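# Flip the reel on the scanner glass label-down

## Task

A reel is resting on the scanner's glass with its label facing up. Flip it so it ends up lying flat on the glass with the label facing down, then release it.

## Robot and tools

Robot: two arms, left_arm and right_arm, each a six-joint arm ending in a two-finger parallel gripper. Bases in the scene frame: left_arm at (+0.042, +0.297, 0) m, right_arm at (-0.001, -0.341, 0) m, both facing roughly +x. The scene frame has its origin on the table top between the arms, +x out over the table, +z up, and left_arm on the +y side. The names left and right do not refer to image sides. In each gripper's own frame the fingers point along +z and close along y. The reported end_effector_position is the point between the finger pads, about 1 cm behind the tips.

Joint ranges (rad), base to hand: waist -2.618 to 3.054, shoulder 0.000 to 3.142, elbow 0.000 to 3.142, wrist pitch -1.571 to 1.571, wrist yaw -1.571 to 1.571, wrist roll -2.094 to 2.094. Elbows stop just short of straight.

Row layout (used by execute_actions and move): one flat list of 14 numbers covering both arms, each in [-1, 1]. Order: left_arm dx, dy, dz, rx, ry, rz, opening, then right_arm dx, dy, dz, rx, ry, rz, opening. All 14 are required even if one arm stays still. dx..rz are an offset, not a pose: a target expressed relative to that gripper's measured pose at the start of the action (for the first action in a call, the last pose a result reported), in the gripper's own axes. 1.0 equals 0.6 m for dx/dy/dz and 180 degrees for rotation; rx, ry, rz form a single rotation vector. Opening is absolute: +1 fully open (0.094 m), -1 closed. Optionally 12 more numbers in [0, 1] follow: stiffness scales per joint, left_arm's 6 then right_arm's 6, persisting until changed.

execute_actions(actions): a list of up to 15 actions; each action is a table of up to 15 rows, one per 1/30 s step, padded with its last row to 15 steps (0.5 s). Every row in an action is measured from the action's start pose, not from the previous row. Per step the commanded pose is clipped to within 70 mm and 16 degrees of the measured pose, so large offsets need several actions. An empty list just returns state and images.

move(target, speed, blocking): target is one 14-number row as above, an offset from the last reported pose; each gripper travels in a straight line toward it, all arms finishing together, taking 0.5 to 10 s (cut off at 10 s). speed is m/s, 0.002 to 0.5, default 0.25; rotation limited to twice that in rad/s. Openings are sent at the start. Moves do not avoid obstacles or the other arm; faster contact hits harder, and aiming farther past contact presses harder. With blocking=false you get a result after 0.5 s; until a result shows the move ended, further actions or moves are refused, so use wait or stop.

wait(seconds, 0 to 10): lets time pass with arms holding their last command. stop(): brakes a running move (fingers continue). zoom_image(camera, region=[x0,y0,x1,y1] pixels, max 504x504) gives a closer look; cameras: cam_high, cam_low (504x504), cam_left_wrist, cam_right_wrist (616x616 fisheye). read_manual returns licence text only. finished_scene(scene) ends the scene irreversibly; the goal must hold at that time.

Results: a state line per arm with end_effector_position (m) and end_effector_quat_wxyz in the scene frame (may be slightly wrong at long reach); Hand target lines show where the controller is driving each gripper; grip_measured gives finger opening on the command scale; Joint positions ends with the opening in metres. execute_actions results list step positions, with HELD marking steps an arm was held back. A move adds a move: line with its ending (done, off_target, moving, held, fault) and limits (paced = pose clipped, held = some steps blocked, after which the arm may surge fast), plus each gripper's distance to target. pose unreachable means the clearance check altered that arm's command. FAULT and MOTOR HOT lines report stops and heating.

Practical notes: arms usually end a cm or more low; zero offsets let an arm droop over time, so in the first call of a reply send the offset back to the desired pose, then zeros, raising the aim if it still sags. To grasp, command an opening about 0.03 below grip_measured (less for a lighter hold); pads press up to about 50-62 N. Cameras come with calibration (K, distortion, T_world_to_cam) that may be off by a few degrees and millimetres.

Avoid: dropping or knocking anything off the table (that fails), letting the arms collide or press each other, slamming into the glass or reel, pressing hard, and holding loads long (motors heat; at 90 °C an arm stops, at 100 °C it drops). Brief external tugs on held parts or pushes on loose objects can happen. Finish with the reel flat and label down, fingers opened and clear.

Each tool is called after "Emit:" as name([rows], argument=value, ...), one row to a line, values as JSON.

## Session

Emit:
execute_actions(actions=[])

Scene clock: 0.00 s.
left_arm: end_effector_position=(+0.4178, +0.0407, +0.3311) grip_measured=+1.000 end_effector_quat_wxyz=(+0.615, +0.272, +0.623, -0.400) | right_arm: end_effector_position=(+0.1871, -0.2826, +0.1591) grip_measured=+1.000 end_effector_quat_wxyz=(-0.012, -0.400, +0.916, -0.001)
Joint positions: left_arm=[-0.382  1.438  0.919  0.613  0.612 -0.219  0.094] | right_arm=[ 0.143  1.314  1.207 -1.488  0.005 -0.524  0.094]
Joint velocities: left_arm=[-0.007 -0.017 -0.012  0.022 -0.022 -0.022  0.   ] | right_arm=[-0.007 -0.007 -0.012  0.037 -0.051 -0.095  0.   ]
Motor temperatures (°C, as the motors report them): left_arm=[22 23 24 22 22 22] | right_arm=[24 26 22 27 20 21]
Hand target (left_arm): +0.415, +0.042, +0.345; +0.628, +0.275, +0.610, -0.398
Hand target (right_arm): +0.189, -0.282, +0.163; -0.004, -0.400, +0.916, -0.000
Joint stiffness scale: left_arm=[1. 1. 1. 1. 1. 1.] | right_arm=[1. 1. 1. 1. 1. 1.]
camera_calibration (this result's frames):
cam_left_wrist: T_world_to_cam=[[-0.803609, -0.518318, 0.292504, 0.269833], [-0.584496, 0.594711, -0.551982, 0.405347], [0.112147, -0.614545, -0.78087, 0.345928], [0, 0, 0, 1]] pos_world=[0.414969, 0.111384, 0.414942]
cam_right_wrist: T_world_to_cam=[[0.885057, -0.465353, 0.010985, -0.30445], [-0.417555, -0.783279, 0.460567, -0.172238], [-0.205722, -0.412215, -0.887557, 0.179766], [0, 0, 0, 1]] pos_world=[0.234519, -0.202485, 0.242224]

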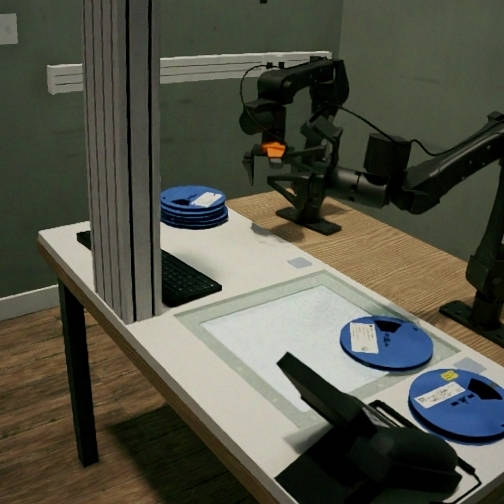

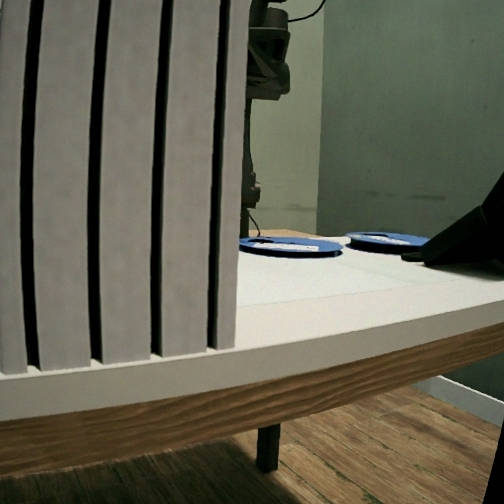

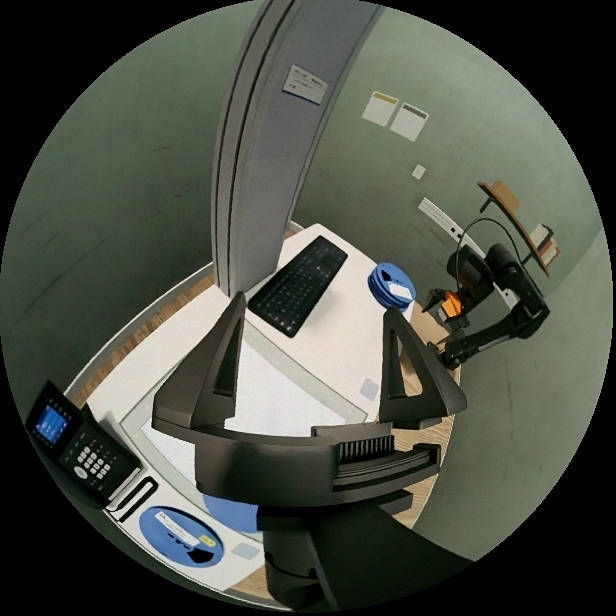

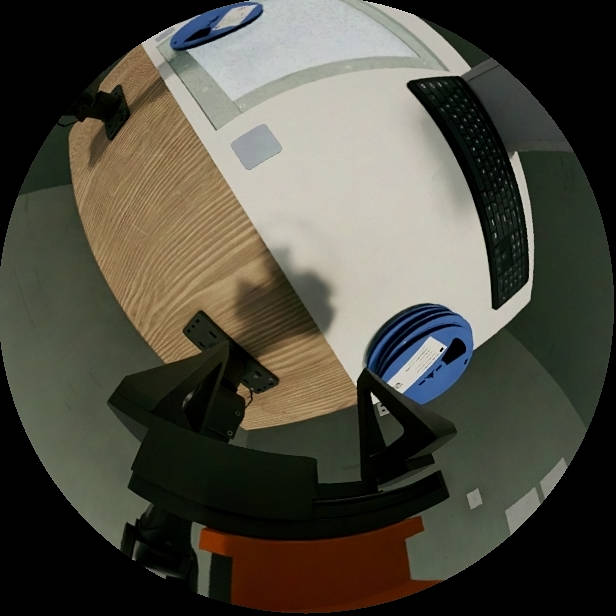

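Emit:
move(target=[0.331,0.235,-0.499,-0.526,0.267,-0.44,1,-0.603,0.412,0.113,-0.2735,-0.2334,0.3797,-0.8], speed=0.4)

Scene clock: 23.63 s.
left_arm: end_effector_position=(+0.3437, +0.3239, +0.0832) grip_measured=+1.000 end_effector_quat_wxyz=(-0.019, -0.499, +0.866, -0.012) | right_arm: end_effector_position=(+0.2495, +0.1412, +0.0761) grip_measured=-0.798 end_effector_quat_wxyz=(+0.141, +0.219, +0.849, +0.460)
Joint positions: left_arm=[ 0.099  1.727  1.295 -1.164  0.037 -0.937  0.094] | right_arm=[0.958 2.003 1.131 0.303 0.079 1.576 0.009]
Joint velocities: left_arm=[-0.017 -0.007 -0.002 -0.066  0.037 -0.022  0.   ] | right_arm=[-0.007 -0.012 -0.007 -0.022  0.037  0.022  0.   ]
Motor temperatures (°C, as the motors report them): left_arm=[22 24 27 25 22 22] | right_arm=[24 27 23 27 20 21]
Hand target (left_arm): +0.348, +0.329, +0.091; -0.007, -0.503, +0.864, -0.008
Hand target (right_arm): +0.254, +0.150, +0.087; +0.148, +0.221, +0.839, +0.474
Off the commanded pose (left_arm): 0.015 m, 3 deg.
Off the commanded pose (right_arm): 0.012 m, 2 deg.
Joint stiffness scale: left_arm=[1. 1. 1. 1. 1. 1.] | right_arm=[1. 1. 1. 1. 1. 1.]
move: off_target (left_arm, right_arm)
camera_calibration (this result's frames):
cam_left_wrist: T_world_to_cam=[[0.922785, -0.384973, -0.0162286, -0.181252], [-0.169691, -0.443843, 0.879891, 0.131524], [-0.345937, -0.809197, -0.474898, 0.529692], [0, 0, 0, 1]] pos_world=[0.372815, 0.417224, 0.132882]
cam_right_wrist: T_world_to_cam=[[-0.0194608, -0.611212, -0.791228, 0.145757], [-0.999806, 0.00956999, 0.0171982, 0.291098], [-0.00293971, 0.791409, -0.611279, 0.0520309], [0, 0, 0, 1]] pos_world=[0.294031, 0.0451249, 0.142126]

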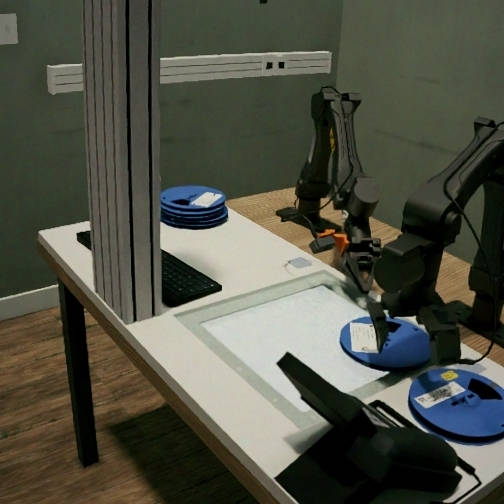

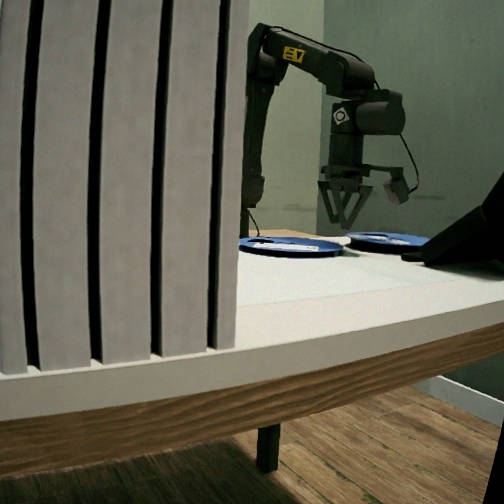

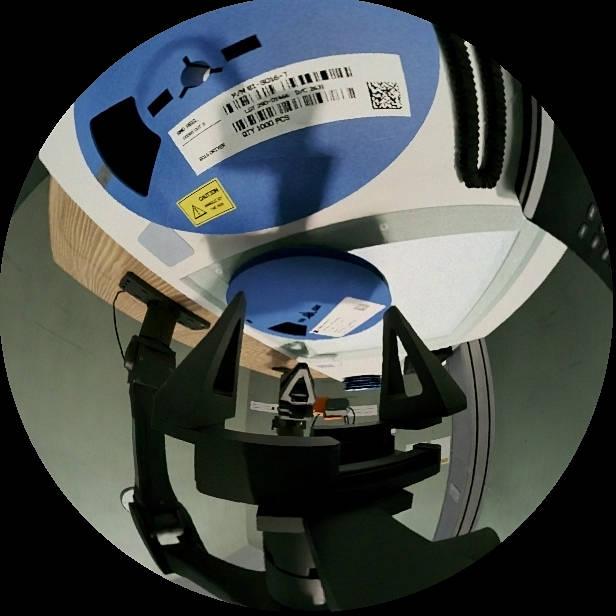

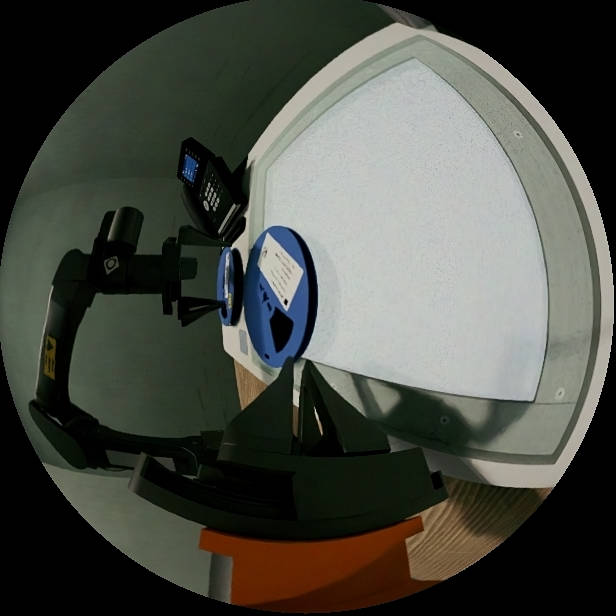

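Emit:
move(target=[-0.025,0.005,0.035,0,-0.012,0,1,0.018,-0.006,0.062,-0.008,0,0,-0.82], speed=0.06)

Scene clock: 28.33 s.
left_arm: end_effector_position=(+0.3476, +0.3321, +0.0636) grip_measured=+1.000 end_effector_quat_wxyz=(-0.008, -0.498, +0.867, -0.009) | right_arm: end_effector_position=(+0.2514, +0.1613, +0.0399) grip_measured=-0.818 end_effector_quat_wxyz=(+0.136, +0.216, +0.853, +0.455)
Joint positions: left_arm=[ 0.117  1.746  1.239 -1.072  0.023 -0.917  0.094] | right_arm=[0.972 2.144 1.196 0.366 0.08  1.581 0.009]
Joint velocities: left_arm=[-0.012  0.012  0.012  0.007  0.007  0.022  0.   ] | right_arm=[-0.007 -0.007  0.007  0.051  0.022 -0.022 -0.   ]
Motor temperatures (°C, as the motors report them): left_arm=[22 25 27 25 22 22] | right_arm=[24 28 23 28 20 21]
Hand target (left_arm): +0.348, +0.337, +0.062; -0.002, -0.499, +0.867, -0.003
Hand target (right_arm): +0.255, +0.171, +0.053; +0.143, +0.217, +0.843, +0.471
Off the commanded pose (left_arm): 0.006 m, 1 deg.
Off the commanded pose (right_arm): 0.017 m, 2 deg.
Joint stiffness scale: left_arm=[1. 1. 1. 1. 1. 1.] | right_arm=[1. 1. 1. 1. 1. 1.]
move: off_target (right_arm)
camera_calibration (this result's frames):
cam_left_wrist: T_world_to_cam=[[0.922005, -0.387095, -0.00800243, -0.18162], [-0.184223, -0.456785, 0.870292, 0.162984], [-0.340541, -0.80094, -0.49247, 0.524914], [0, 0, 0, 1]] pos_world=[0.376235, 0.42457, 0.115207]
cam_right_wrist: T_world_to_cam=[[-0.0205629, -0.620472, -0.783959, 0.130954], [-0.999667, 0.000551596, 0.0257843, 0.294467], [-0.015566, 0.784228, -0.620277, 0.0187367], [0, 0, 0, 1]] pos_world=[0.297353, 0.0663973, 0.106692]

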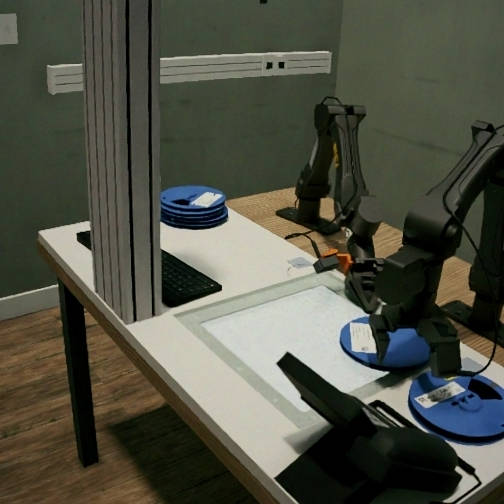

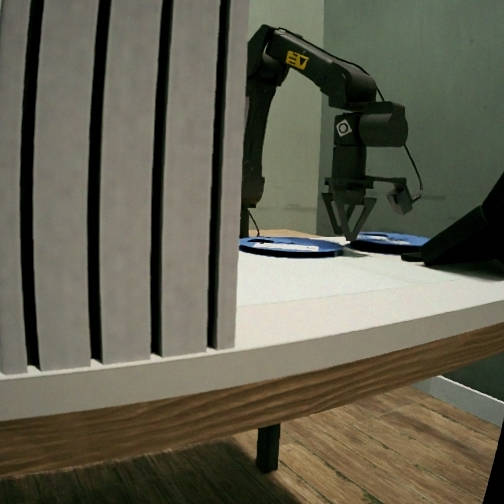

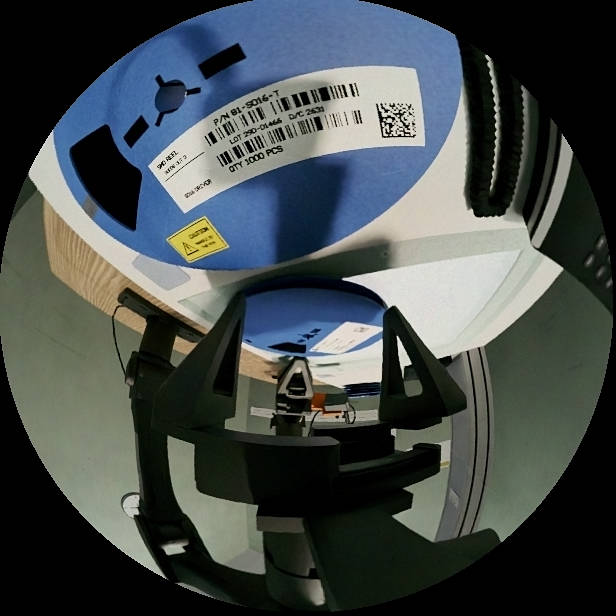

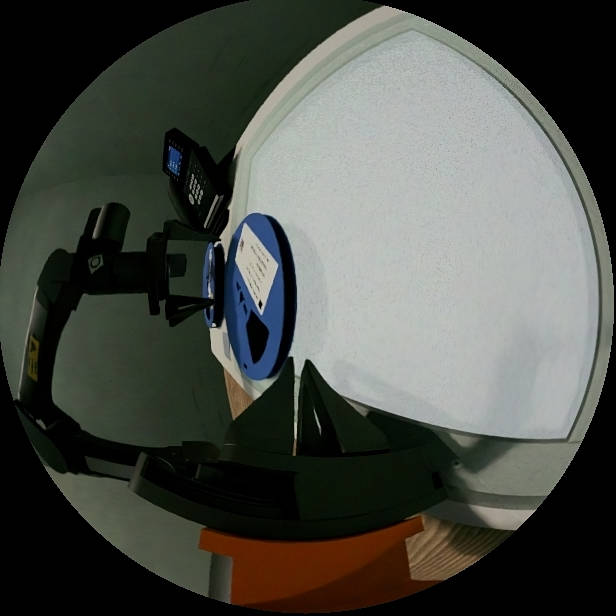

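Same pose as before. Lower left, open right to −0.72 so the upper finger clears, then push.

Emit:
move(target=[-0.002,0,0.035,0,0,0,1,0.004,0.033,-0.003,-0.012,0,0,-0.72], speed=0.05)

Emit:
move(target=[0.055,0,-0.005,0,0,0,1,0.004,0.036,-0.005,-0.012,0,0,-0.72], speed=0.04)

Emit:
zoom_image(camera="cam_right_wrist", region=[240, 300, 360, 420])

Scene clock: 34.57 s.
left_arm: end_effector_position=(+0.3470, +0.3320, +0.0442) grip_measured=+1.000 end_effector_quat_wxyz=(-0.011, -0.498, +0.867, -0.008) | right_arm: end_effector_position=(+0.2516, +0.1618, +0.0407) grip_measured=-0.722 end_effector_quat_wxyz=(+0.136, +0.216, +0.852, +0.457)
Joint positions: left_arm=[ 0.117  1.772  1.19  -1.003  0.023 -0.917  0.094] | right_arm=[0.972 2.144 1.196 0.369 0.08  1.581 0.013]
Joint velocities: left_arm=[-0.007 -0.007  0.007 -0.007 -0.022  0.037  0.   ] | right_arm=[-0.002  0.002  0.012  0.095  0.007 -0.081  0.001]
Motor temperatures (°C, as the motors report them): left_arm=[22 25 27 24 22 22] | right_arm=[24 29 24 29 20 21]
Hand target (left_arm): +0.348, +0.333, +0.043; -0.008, -0.498, +0.867, -0.009
Hand target (right_arm): +0.253, +0.170, +0.057; +0.140, +0.213, +0.844, +0.471
Off the commanded pose (left_arm): 0.002 m, 0 deg.
Off the commanded pose (right_arm): 0.019 m, 2 deg.
Joint stiffness scale: left_arm=[1. 1. 1. 1. 1. 1.] | right_arm=[1. 1. 1. 1. 1. 1.]
move: off_target (right_arm)
camera_calibration (this result's frames):
cam_left_wrist: T_world_to_cam=[[0.92178, -0.387455, -0.014133, -0.180754], [-0.178432, -0.456298, 0.871754, 0.177563], [-0.344215, -0.801043, -0.489741, 0.516312], [0, 0, 0, 1]] pos_world=[0.376021, 0.424576, 0.0955133]
cam_right_wrist: T_world_to_cam=[[-0.0192816, -0.617765, -0.786126, 0.131198], [-0.999708, 0.000465502, 0.0241544, 0.294759], [-0.0145558, 0.786362, -0.617594, 0.0181537], [0, 0, 0, 1]] pos_world=[0.297467, 0.0666372, 0.10723]

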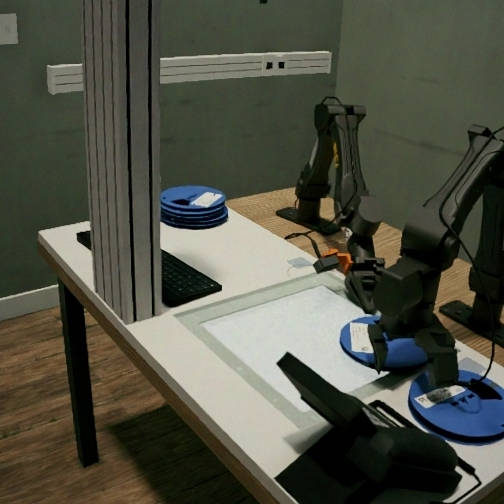

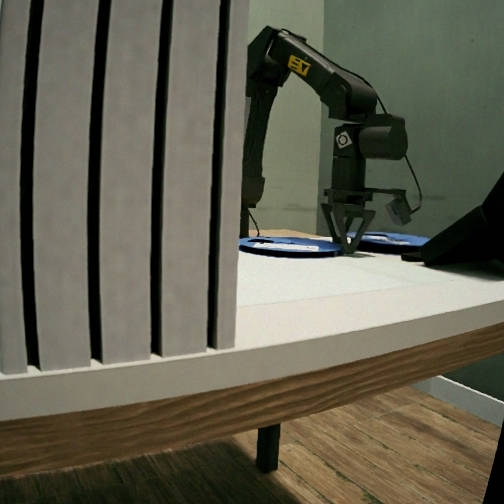

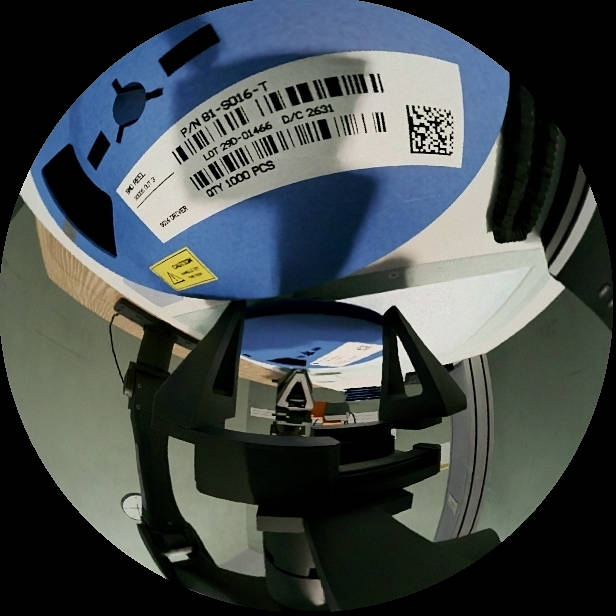

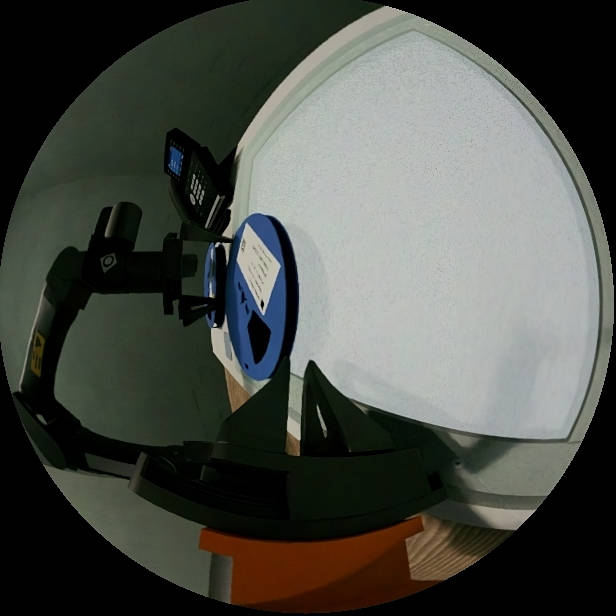

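Scene clock: 35.67 s.
left_arm: end_effector_position=(+0.3327, +0.3077, +0.0409) grip_measured=+1.000 end_effector_quat_wxyz=(-0.017, -0.497, +0.868, -0.002) | right_arm: end_effector_position=(+0.2516, +0.1618, +0.0408) grip_measured=-0.722 end_effector_quat_wxyz=(+0.136, +0.216, +0.852, +0.457)
Joint positions: left_arm=[ 0.038  1.731  1.126 -0.994  0.02  -0.995  0.094] | right_arm=[0.972 2.144 1.196 0.37  0.08  1.581 0.013]
Joint velocities: left_arm=[-0.012 -0.002  0.002  0.051  0.081 -0.051  0.   ] | right_arm=[-0.012 -0.007 -0.007 -0.037 -0.007  0.007  0.   ]
Motor temperatures (°C, as the motors report them): left_arm=[22 25 27 24 22 22] | right_arm=[24 29 24 29 20 21]
Hand target (left_arm): +0.330, +0.304, +0.047; -0.011, -0.498, +0.867, -0.007
Hand target (right_arm): +0.254, +0.171, +0.061; +0.141, +0.213, +0.843, +0.473
Off the commanded pose (left_arm): 0.009 m, 1 deg.
Off the commanded pose (right_arm): 0.022 m, 2 deg.
Joint stiffness scale: left_arm=[1. 1. 1. 1. 1. 1.] | right_arm=[1. 1. 1. 1. 1. 1.]
move: off_target (right_arm)
camera_calibration (this result's frames):
cam_left_wrist: T_world_to_cam=[[0.92095, -0.388527, -0.0299536, -0.175823], [-0.165276, -0.459061, 0.872895, 0.163222], [-0.352894, -0.798943, -0.486987, 0.492427], [0, 0, 0, 1]] pos_world=[0.362676, 0.400038, 0.0920634]
cam_right_wrist: T_world_to_cam=[[-0.0191533, -0.617494, -0.786342, 0.131223], [-0.999712, 0.000457202, 0.0239914, 0.294788], [-0.014455, 0.786575, -0.617325, 0.0180953], [0, 0, 0, 1]] pos_world=[0.297478, 0.0666611, 0.107284]

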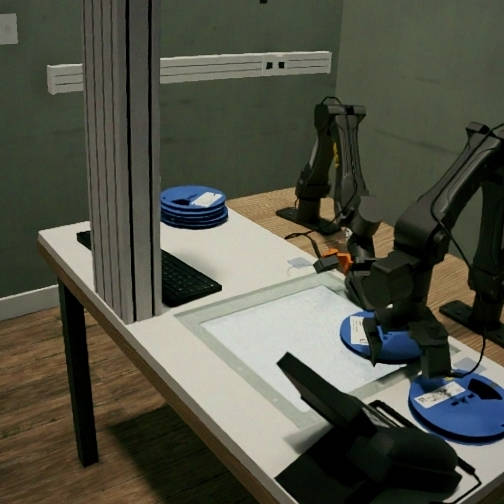

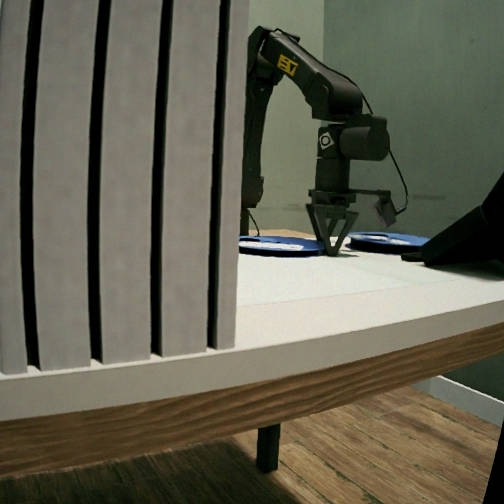

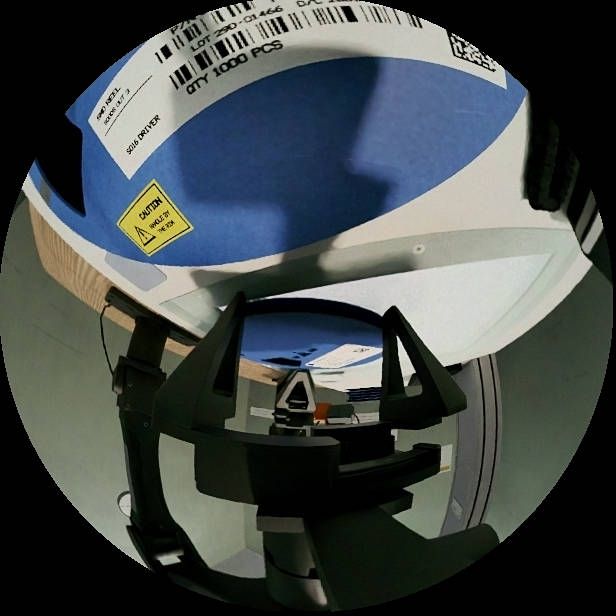

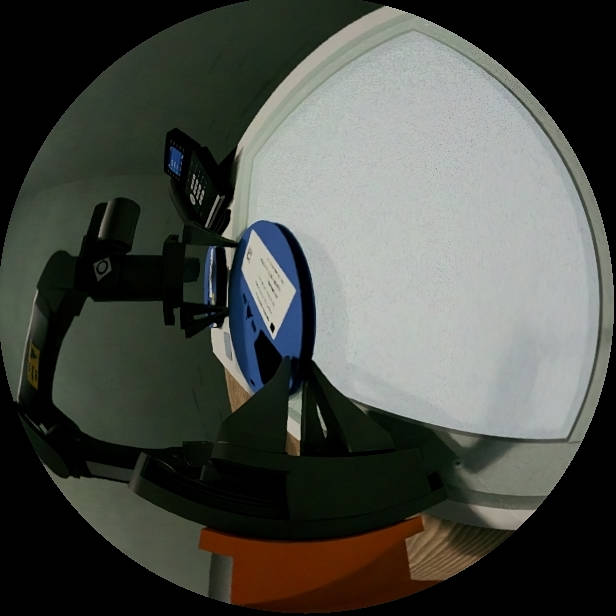

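Region (240, 300, 360, 420) of cam_right_wrist's 616x616 image, scaled by 4.200, with more detail than that image has.

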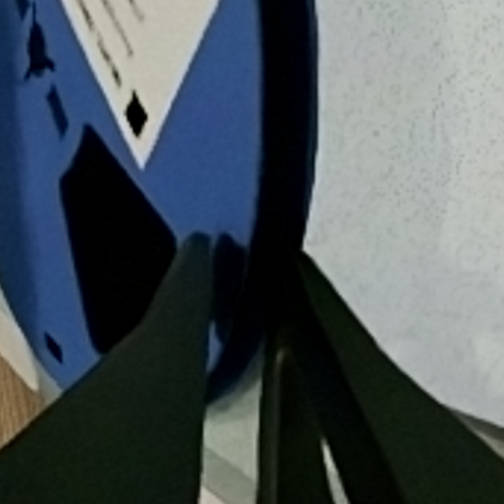

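Emit:
execute_actions([
  [[0.008,0,-0.01,0,0,0,1,0.004,0.04,-0.007,-0.014,0,0,-0.85],[0.008,0,-0.01,0,0,0,1,0.004,0.04,-0.007,-0.014,0,0,-0.85],[0.008,0,-0.01,0,0,0,1,0.004,0.04,-0.007,-0.014,0,0,-0.85],[0.015,0,-0.01,0,0,0,1,0.004,0.04,-0.007,-0.014,0,0,-0.85],[0.02,0,-0.01,0,0,0,1,0.004,0.04,-0.007,-0.014,0,0,-0.85],[0.027,0,-0.01,0,0,0,1,0.004,0.04,-0.007,-0.014,0,0,-0.85]],
])

Emit:
zoom_image(camera="cam_right_wrist", region=[240, 300, 360, 420])

Scene clock: 47.77 s.
left_arm: end_effector_position=(+0.3313, +0.3024, +0.0414) grip_measured=+1.000 end_effector_quat_wxyz=(-0.012, -0.497, +0.868, +0.007) | right_arm: end_effector_position=(+0.2516, +0.1618, +0.0408) grip_measured=-0.848 end_effector_quat_wxyz=(+0.136, +0.216, +0.852, +0.457)
Joint positions: left_arm=[ 0.007  1.723  1.119 -0.994 -0.001 -1.025  0.094] | right_arm=[0.972 2.144 1.196 0.37  0.08  1.581 0.007]
Joint velocities: left_arm=[ 0.002 -0.017 -0.012 -0.022  0.037  0.007  0.   ] | right_arm=[-0.022  0.012 -0.027 -0.037  0.051 -0.022 -0.   ]
Motor temperatures (°C, as the motors report them): left_arm=[22 26 26 23 22 22] | right_arm=[24 31 24 29 20 21]
Hand target (left_arm): +0.325, +0.294, +0.046; -0.018, -0.497, +0.868, -0.002
Hand target (right_arm): +0.254, +0.171, +0.063; +0.141, +0.213, +0.842, +0.476
Off the commanded pose (left_arm): 0.012 m, 1 deg.
Off the commanded pose (right_arm): 0.024 m, 3 deg.
Joint stiffness scale: left_arm=[1. 1. 1. 1. 1. 1.] | right_arm=[1. 1. 1. 1. 1. 1.]
Step readings (end_effector_position):
0: left_arm (+0.3327, +0.3077, +0.0409) | right_arm (+0.2516, +0.1618, +0.0408)
1: left_arm (+0.3326, +0.3078, +0.0409) | right_arm (+0.2516, +0.1618, +0.0407)
2: left_arm (+0.3325, +0.3078, +0.0409) | right_arm (+0.2516, +0.1619, +0.0409)
4: left_arm (+0.3323, +0.3071, +0.0409) | right_arm (+0.2517, +0.1619, +0.0409)
8: left_arm (+0.3312, +0.3024, +0.0410) | right_arm (+0.2516, +0.1619, +0.0409)
15: end_effector_position above
camera_calibration (this result's frames):
cam_left_wrist: T_world_to_cam=[[0.920743, -0.388339, -0.0377634, -0.176188], [-0.166053, -0.477604, 0.862741, 0.166336], [-0.353072, -0.788091, -0.504235, 0.485415], [0, 0, 0, 1]] pos_world=[0.361231, 0.393573, 0.0946046]
cam_right_wrist: T_world_to_cam=[[-0.0191533, -0.617494, -0.786342, 0.131223], [-0.999712, 0.000457202, 0.0239914, 0.294788], [-0.014455, 0.786575, -0.617325, 0.0180953], [0, 0, 0, 1]] pos_world=[0.297478, 0.0666611, 0.107284]

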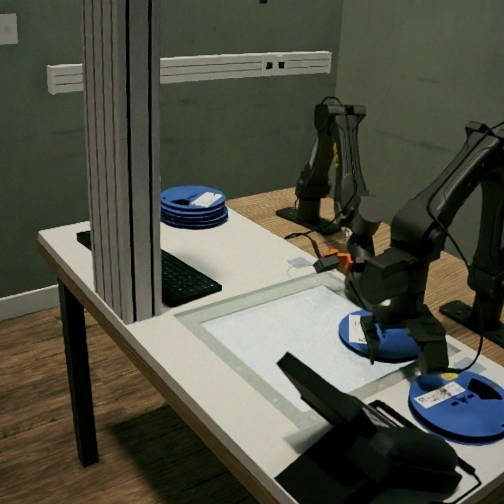

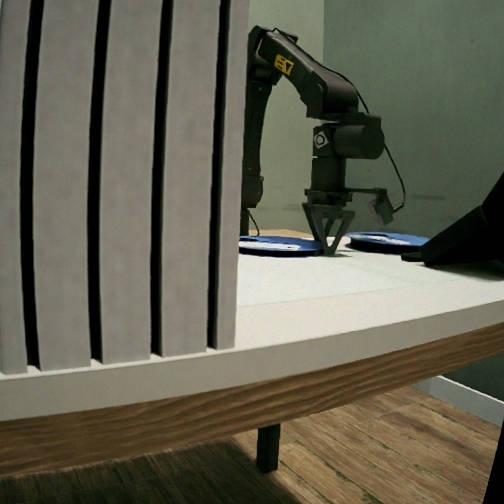

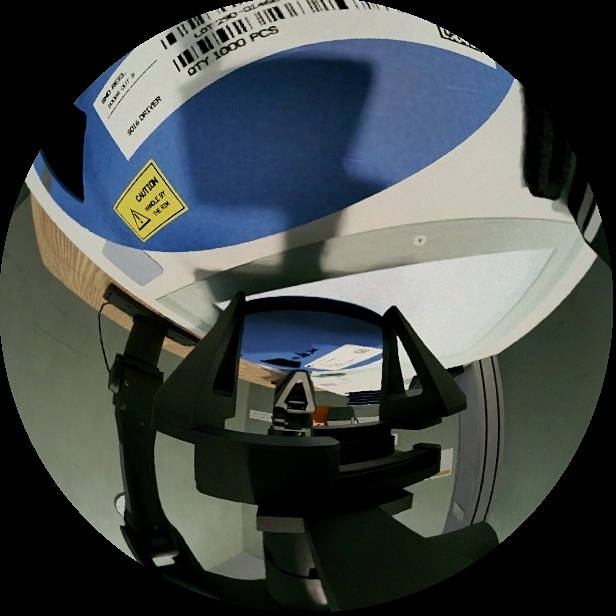

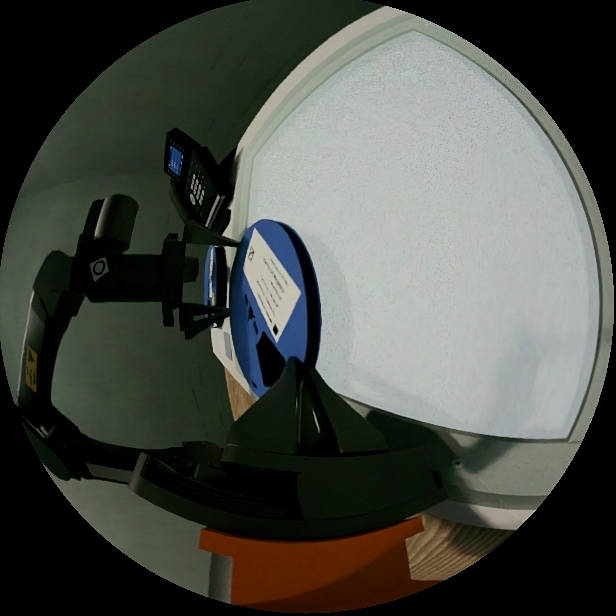

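Region (240, 300, 360, 420) of cam_right_wrist's 616x616 image, scaled by 4.200, with more detail than that image has.

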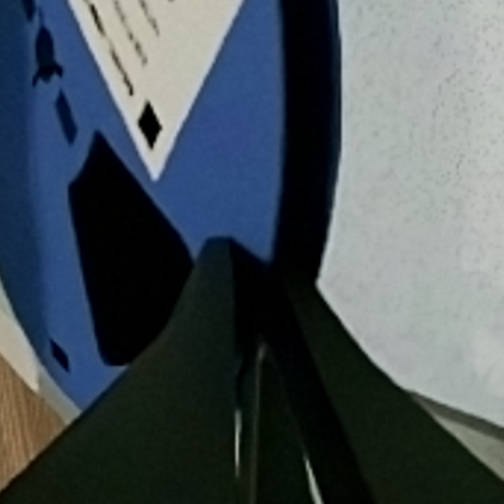

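Emit:
move(target=[0.016,0,-0.006,0,0.006,0,1,0.005,0.169,-0.064,-0.092,0,0,-0.86], speed=0.08)

Emit:
execute_actions([
  [[0.012,0,-0.003,0,0.01,0,1,0.005,0.062,-0.012,-0.03,0,0,-0.89],[0.012,0,-0.003,0,0.01,0,1,0.005,0.062,-0.012,-0.03,0,0,-0.92],[0.012,0,-0.003,0,0.01,0,1,0.005,0.062,-0.012,-0.03,0,0,-0.94],[0.012,0,-0.003,0,0.01,0,1,0.005,0.062,-0.012,-0.03,0,0,-0.96],[0.012,0,-0.003,0,0.01,0,1,0.005,0.062,-0.012,-0.03,0,0,-1]],
])

Scene clock: 54.30 s.
left_arm: end_effector_position=(+0.3334, +0.3071, +0.0414) grip_measured=+1.000 end_effector_quat_wxyz=(-0.001, -0.502, +0.865, +0.016) | right_arm: end_effector_position=(+0.2582, +0.1757, +0.1116) grip_measured=-0.858 end_effector_quat_wxyz=(+0.154, +0.205, +0.801, +0.540)
Joint positions: left_arm=[ 0.007  1.723  1.119 -0.985 -0.027 -1.037  0.094] | right_arm=[0.972 2.058 1.188 0.49  0.08  1.576 0.007]
Joint velocities: left_arm=[-0.017 -0.002  0.002  0.081 -0.051  0.022  0.   ] | right_arm=[-0.002 -0.007 -0.002 -0.11  -0.081 -0.037 -0.   ]
Motor temperatures (°C, as the motors report them): left_arm=[22 26 26 23 22 22] | right_arm=[24 31 24 30 20 21]
Hand target (left_arm): +0.327, +0.295, +0.045; -0.020, -0.497, +0.867, +0.003
Hand target (right_arm): +0.258, +0.184, +0.146; +0.167, +0.196, +0.777, +0.575
Off the commanded pose (left_arm): 0.015 m, 3 deg.
Off the commanded pose (right_arm): 0.036 m, 5 deg.
Joint stiffness scale: left_arm=[1. 1. 1. 1. 1. 1.] | right_arm=[1. 1. 1. 1. 1. 1.]
move: off_target (left_arm, right_arm)
camera_calibration (this result's frames):
cam_left_wrist: T_world_to_cam=[[0.925226, -0.37729, -0.0401088, -0.181089], [-0.168042, -0.502262, 0.84823, 0.177768], [-0.340174, -0.778065, -0.528107, 0.483499], [0, 0, 0, 1]] pos_world=[0.361895, 0.397157, 0.0972879]
cam_right_wrist: T_world_to_cam=[[0.0565559, -0.468736, -0.881526, 0.160555], [-0.997884, 0.00182722, -0.0649927, 0.308891], [0.0320752, 0.883336, -0.467641, 0.00522101], [0, 0, 0, 1]] pos_world=[0.29899, 0.0700817, 0.164051]

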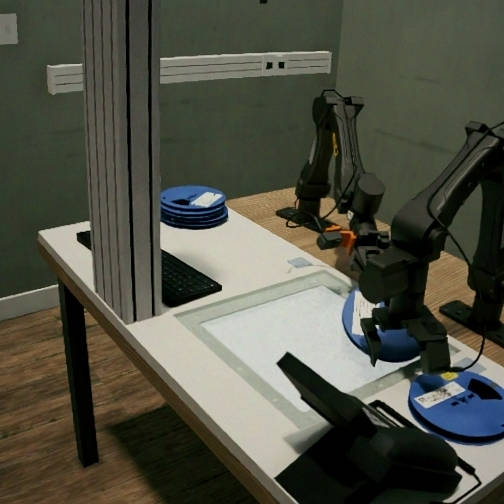

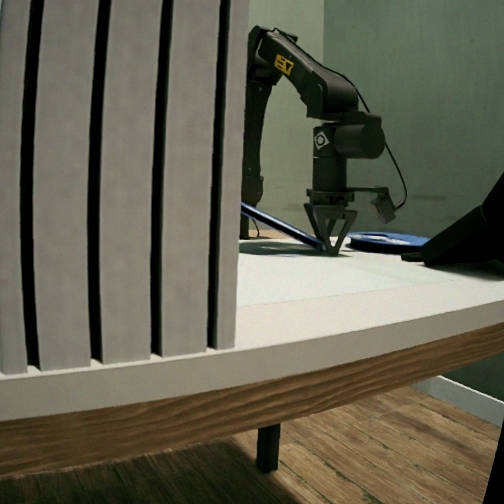

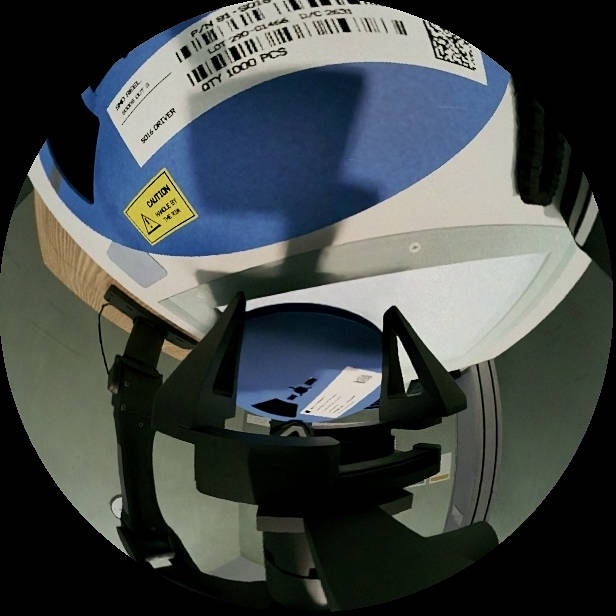

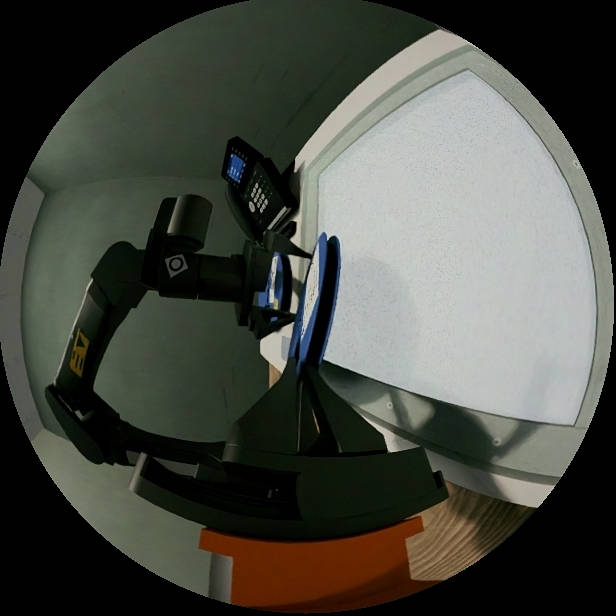

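Scene clock: 54.80 s.
left_arm: end_effector_position=(+0.3335, +0.3073, +0.0414) grip_measured=+1.000 end_effector_quat_wxyz=(-0.001, -0.502, +0.865, +0.017) | right_arm: end_effector_position=(+0.2583, +0.1759, +0.1120) grip_measured=-0.982 end_effector_quat_wxyz=(+0.154, +0.205, +0.801, +0.541)
Joint positions: left_arm=[ 0.007  1.723  1.119 -0.985 -0.028 -1.037  0.094] | right_arm=[0.972 2.058 1.188 0.492 0.08  1.576 0.001]
Joint velocities: left_arm=[-0.002  0.002 -0.017 -0.007  0.037  0.007  0.   ] | right_arm=[ 0.012  0.002  0.002 -0.022 -0.066  0.066 -0.   ]
Motor temperatures (°C, as the motors report them): left_arm=[22 26 26 23 22 22] | right_arm=[24 32 24 30 20 21]
Hand target (left_arm): +0.330, +0.301, +0.043; -0.015, -0.502, +0.865, +0.008
Hand target (right_arm): +0.258, +0.183, +0.149; +0.163, +0.199, +0.775, +0.577
Off the commanded pose (left_arm): 0.008 m, 2 deg.
Off the commanded pose (right_arm): 0.038 m, 5 deg.
Joint stiffness scale: left_arm=[1. 1. 1. 1. 1. 1.] | right_arm=[1. 1. 1. 1. 1. 1.]
Step readings (end_effector_position):
0: left_arm (+0.3334, +0.3071, +0.0414) | right_arm (+0.2582, +0.1757, +0.1116)
1: left_arm (+0.3334, +0.3072, +0.0414) | right_arm (+0.2582, +0.1757, +0.1116)
2: left_arm (+0.3334, +0.3073, +0.0414) | right_arm (+0.2582, +0.1758, +0.1117)
4: left_arm (+0.3334, +0.3073, +0.0414) | right_arm (+0.2583, +0.1759, +0.1119)
8: left_arm (+0.3335, +0.3073, +0.0414) | right_arm (+0.2583, +0.1759, +0.1120)
15: end_effector_position above
camera_calibration (this result's frames):
cam_left_wrist: T_world_to_cam=[[0.925236, -0.377272, -0.0400563, -0.181134], [-0.168363, -0.502912, 0.847782, 0.178176], [-0.339989, -0.777654, -0.528831, 0.483481], [0, 0, 0, 1]] pos_world=[0.361968, 0.397251, 0.0973696]
cam_right_wrist: T_world_to_cam=[[0.0572757, -0.467216, -0.882286, 0.160644], [-0.997831, 0.00193997, -0.0658038, 0.309052], [0.0324562, 0.884141, -0.466091, 0.00487075], [0, 0, 0, 1]] pos_world=[0.299022, 0.0701496, 0.164341]

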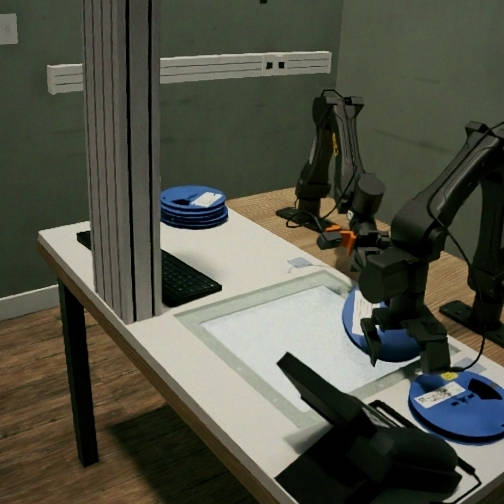

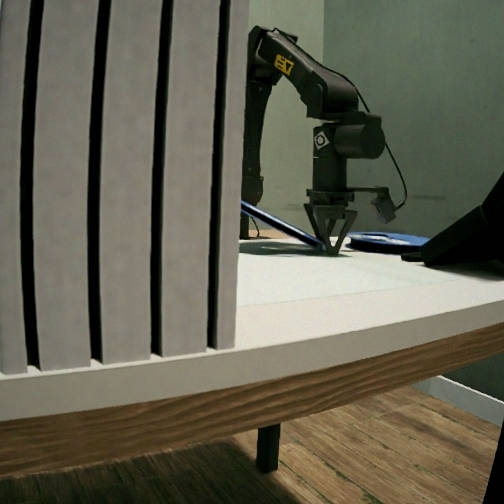

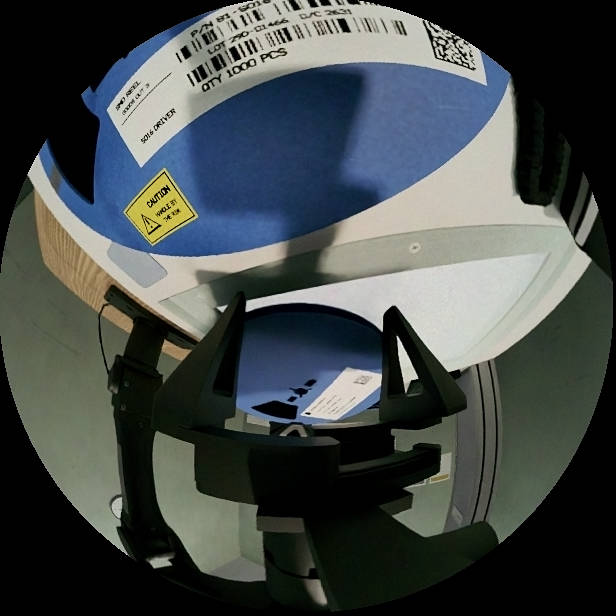

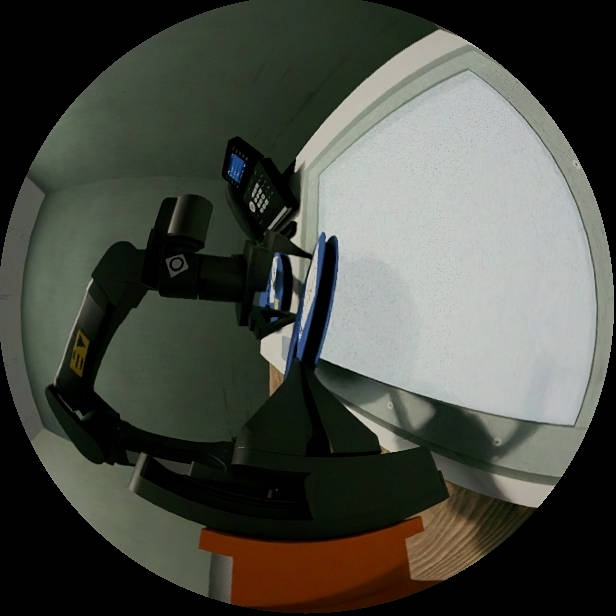

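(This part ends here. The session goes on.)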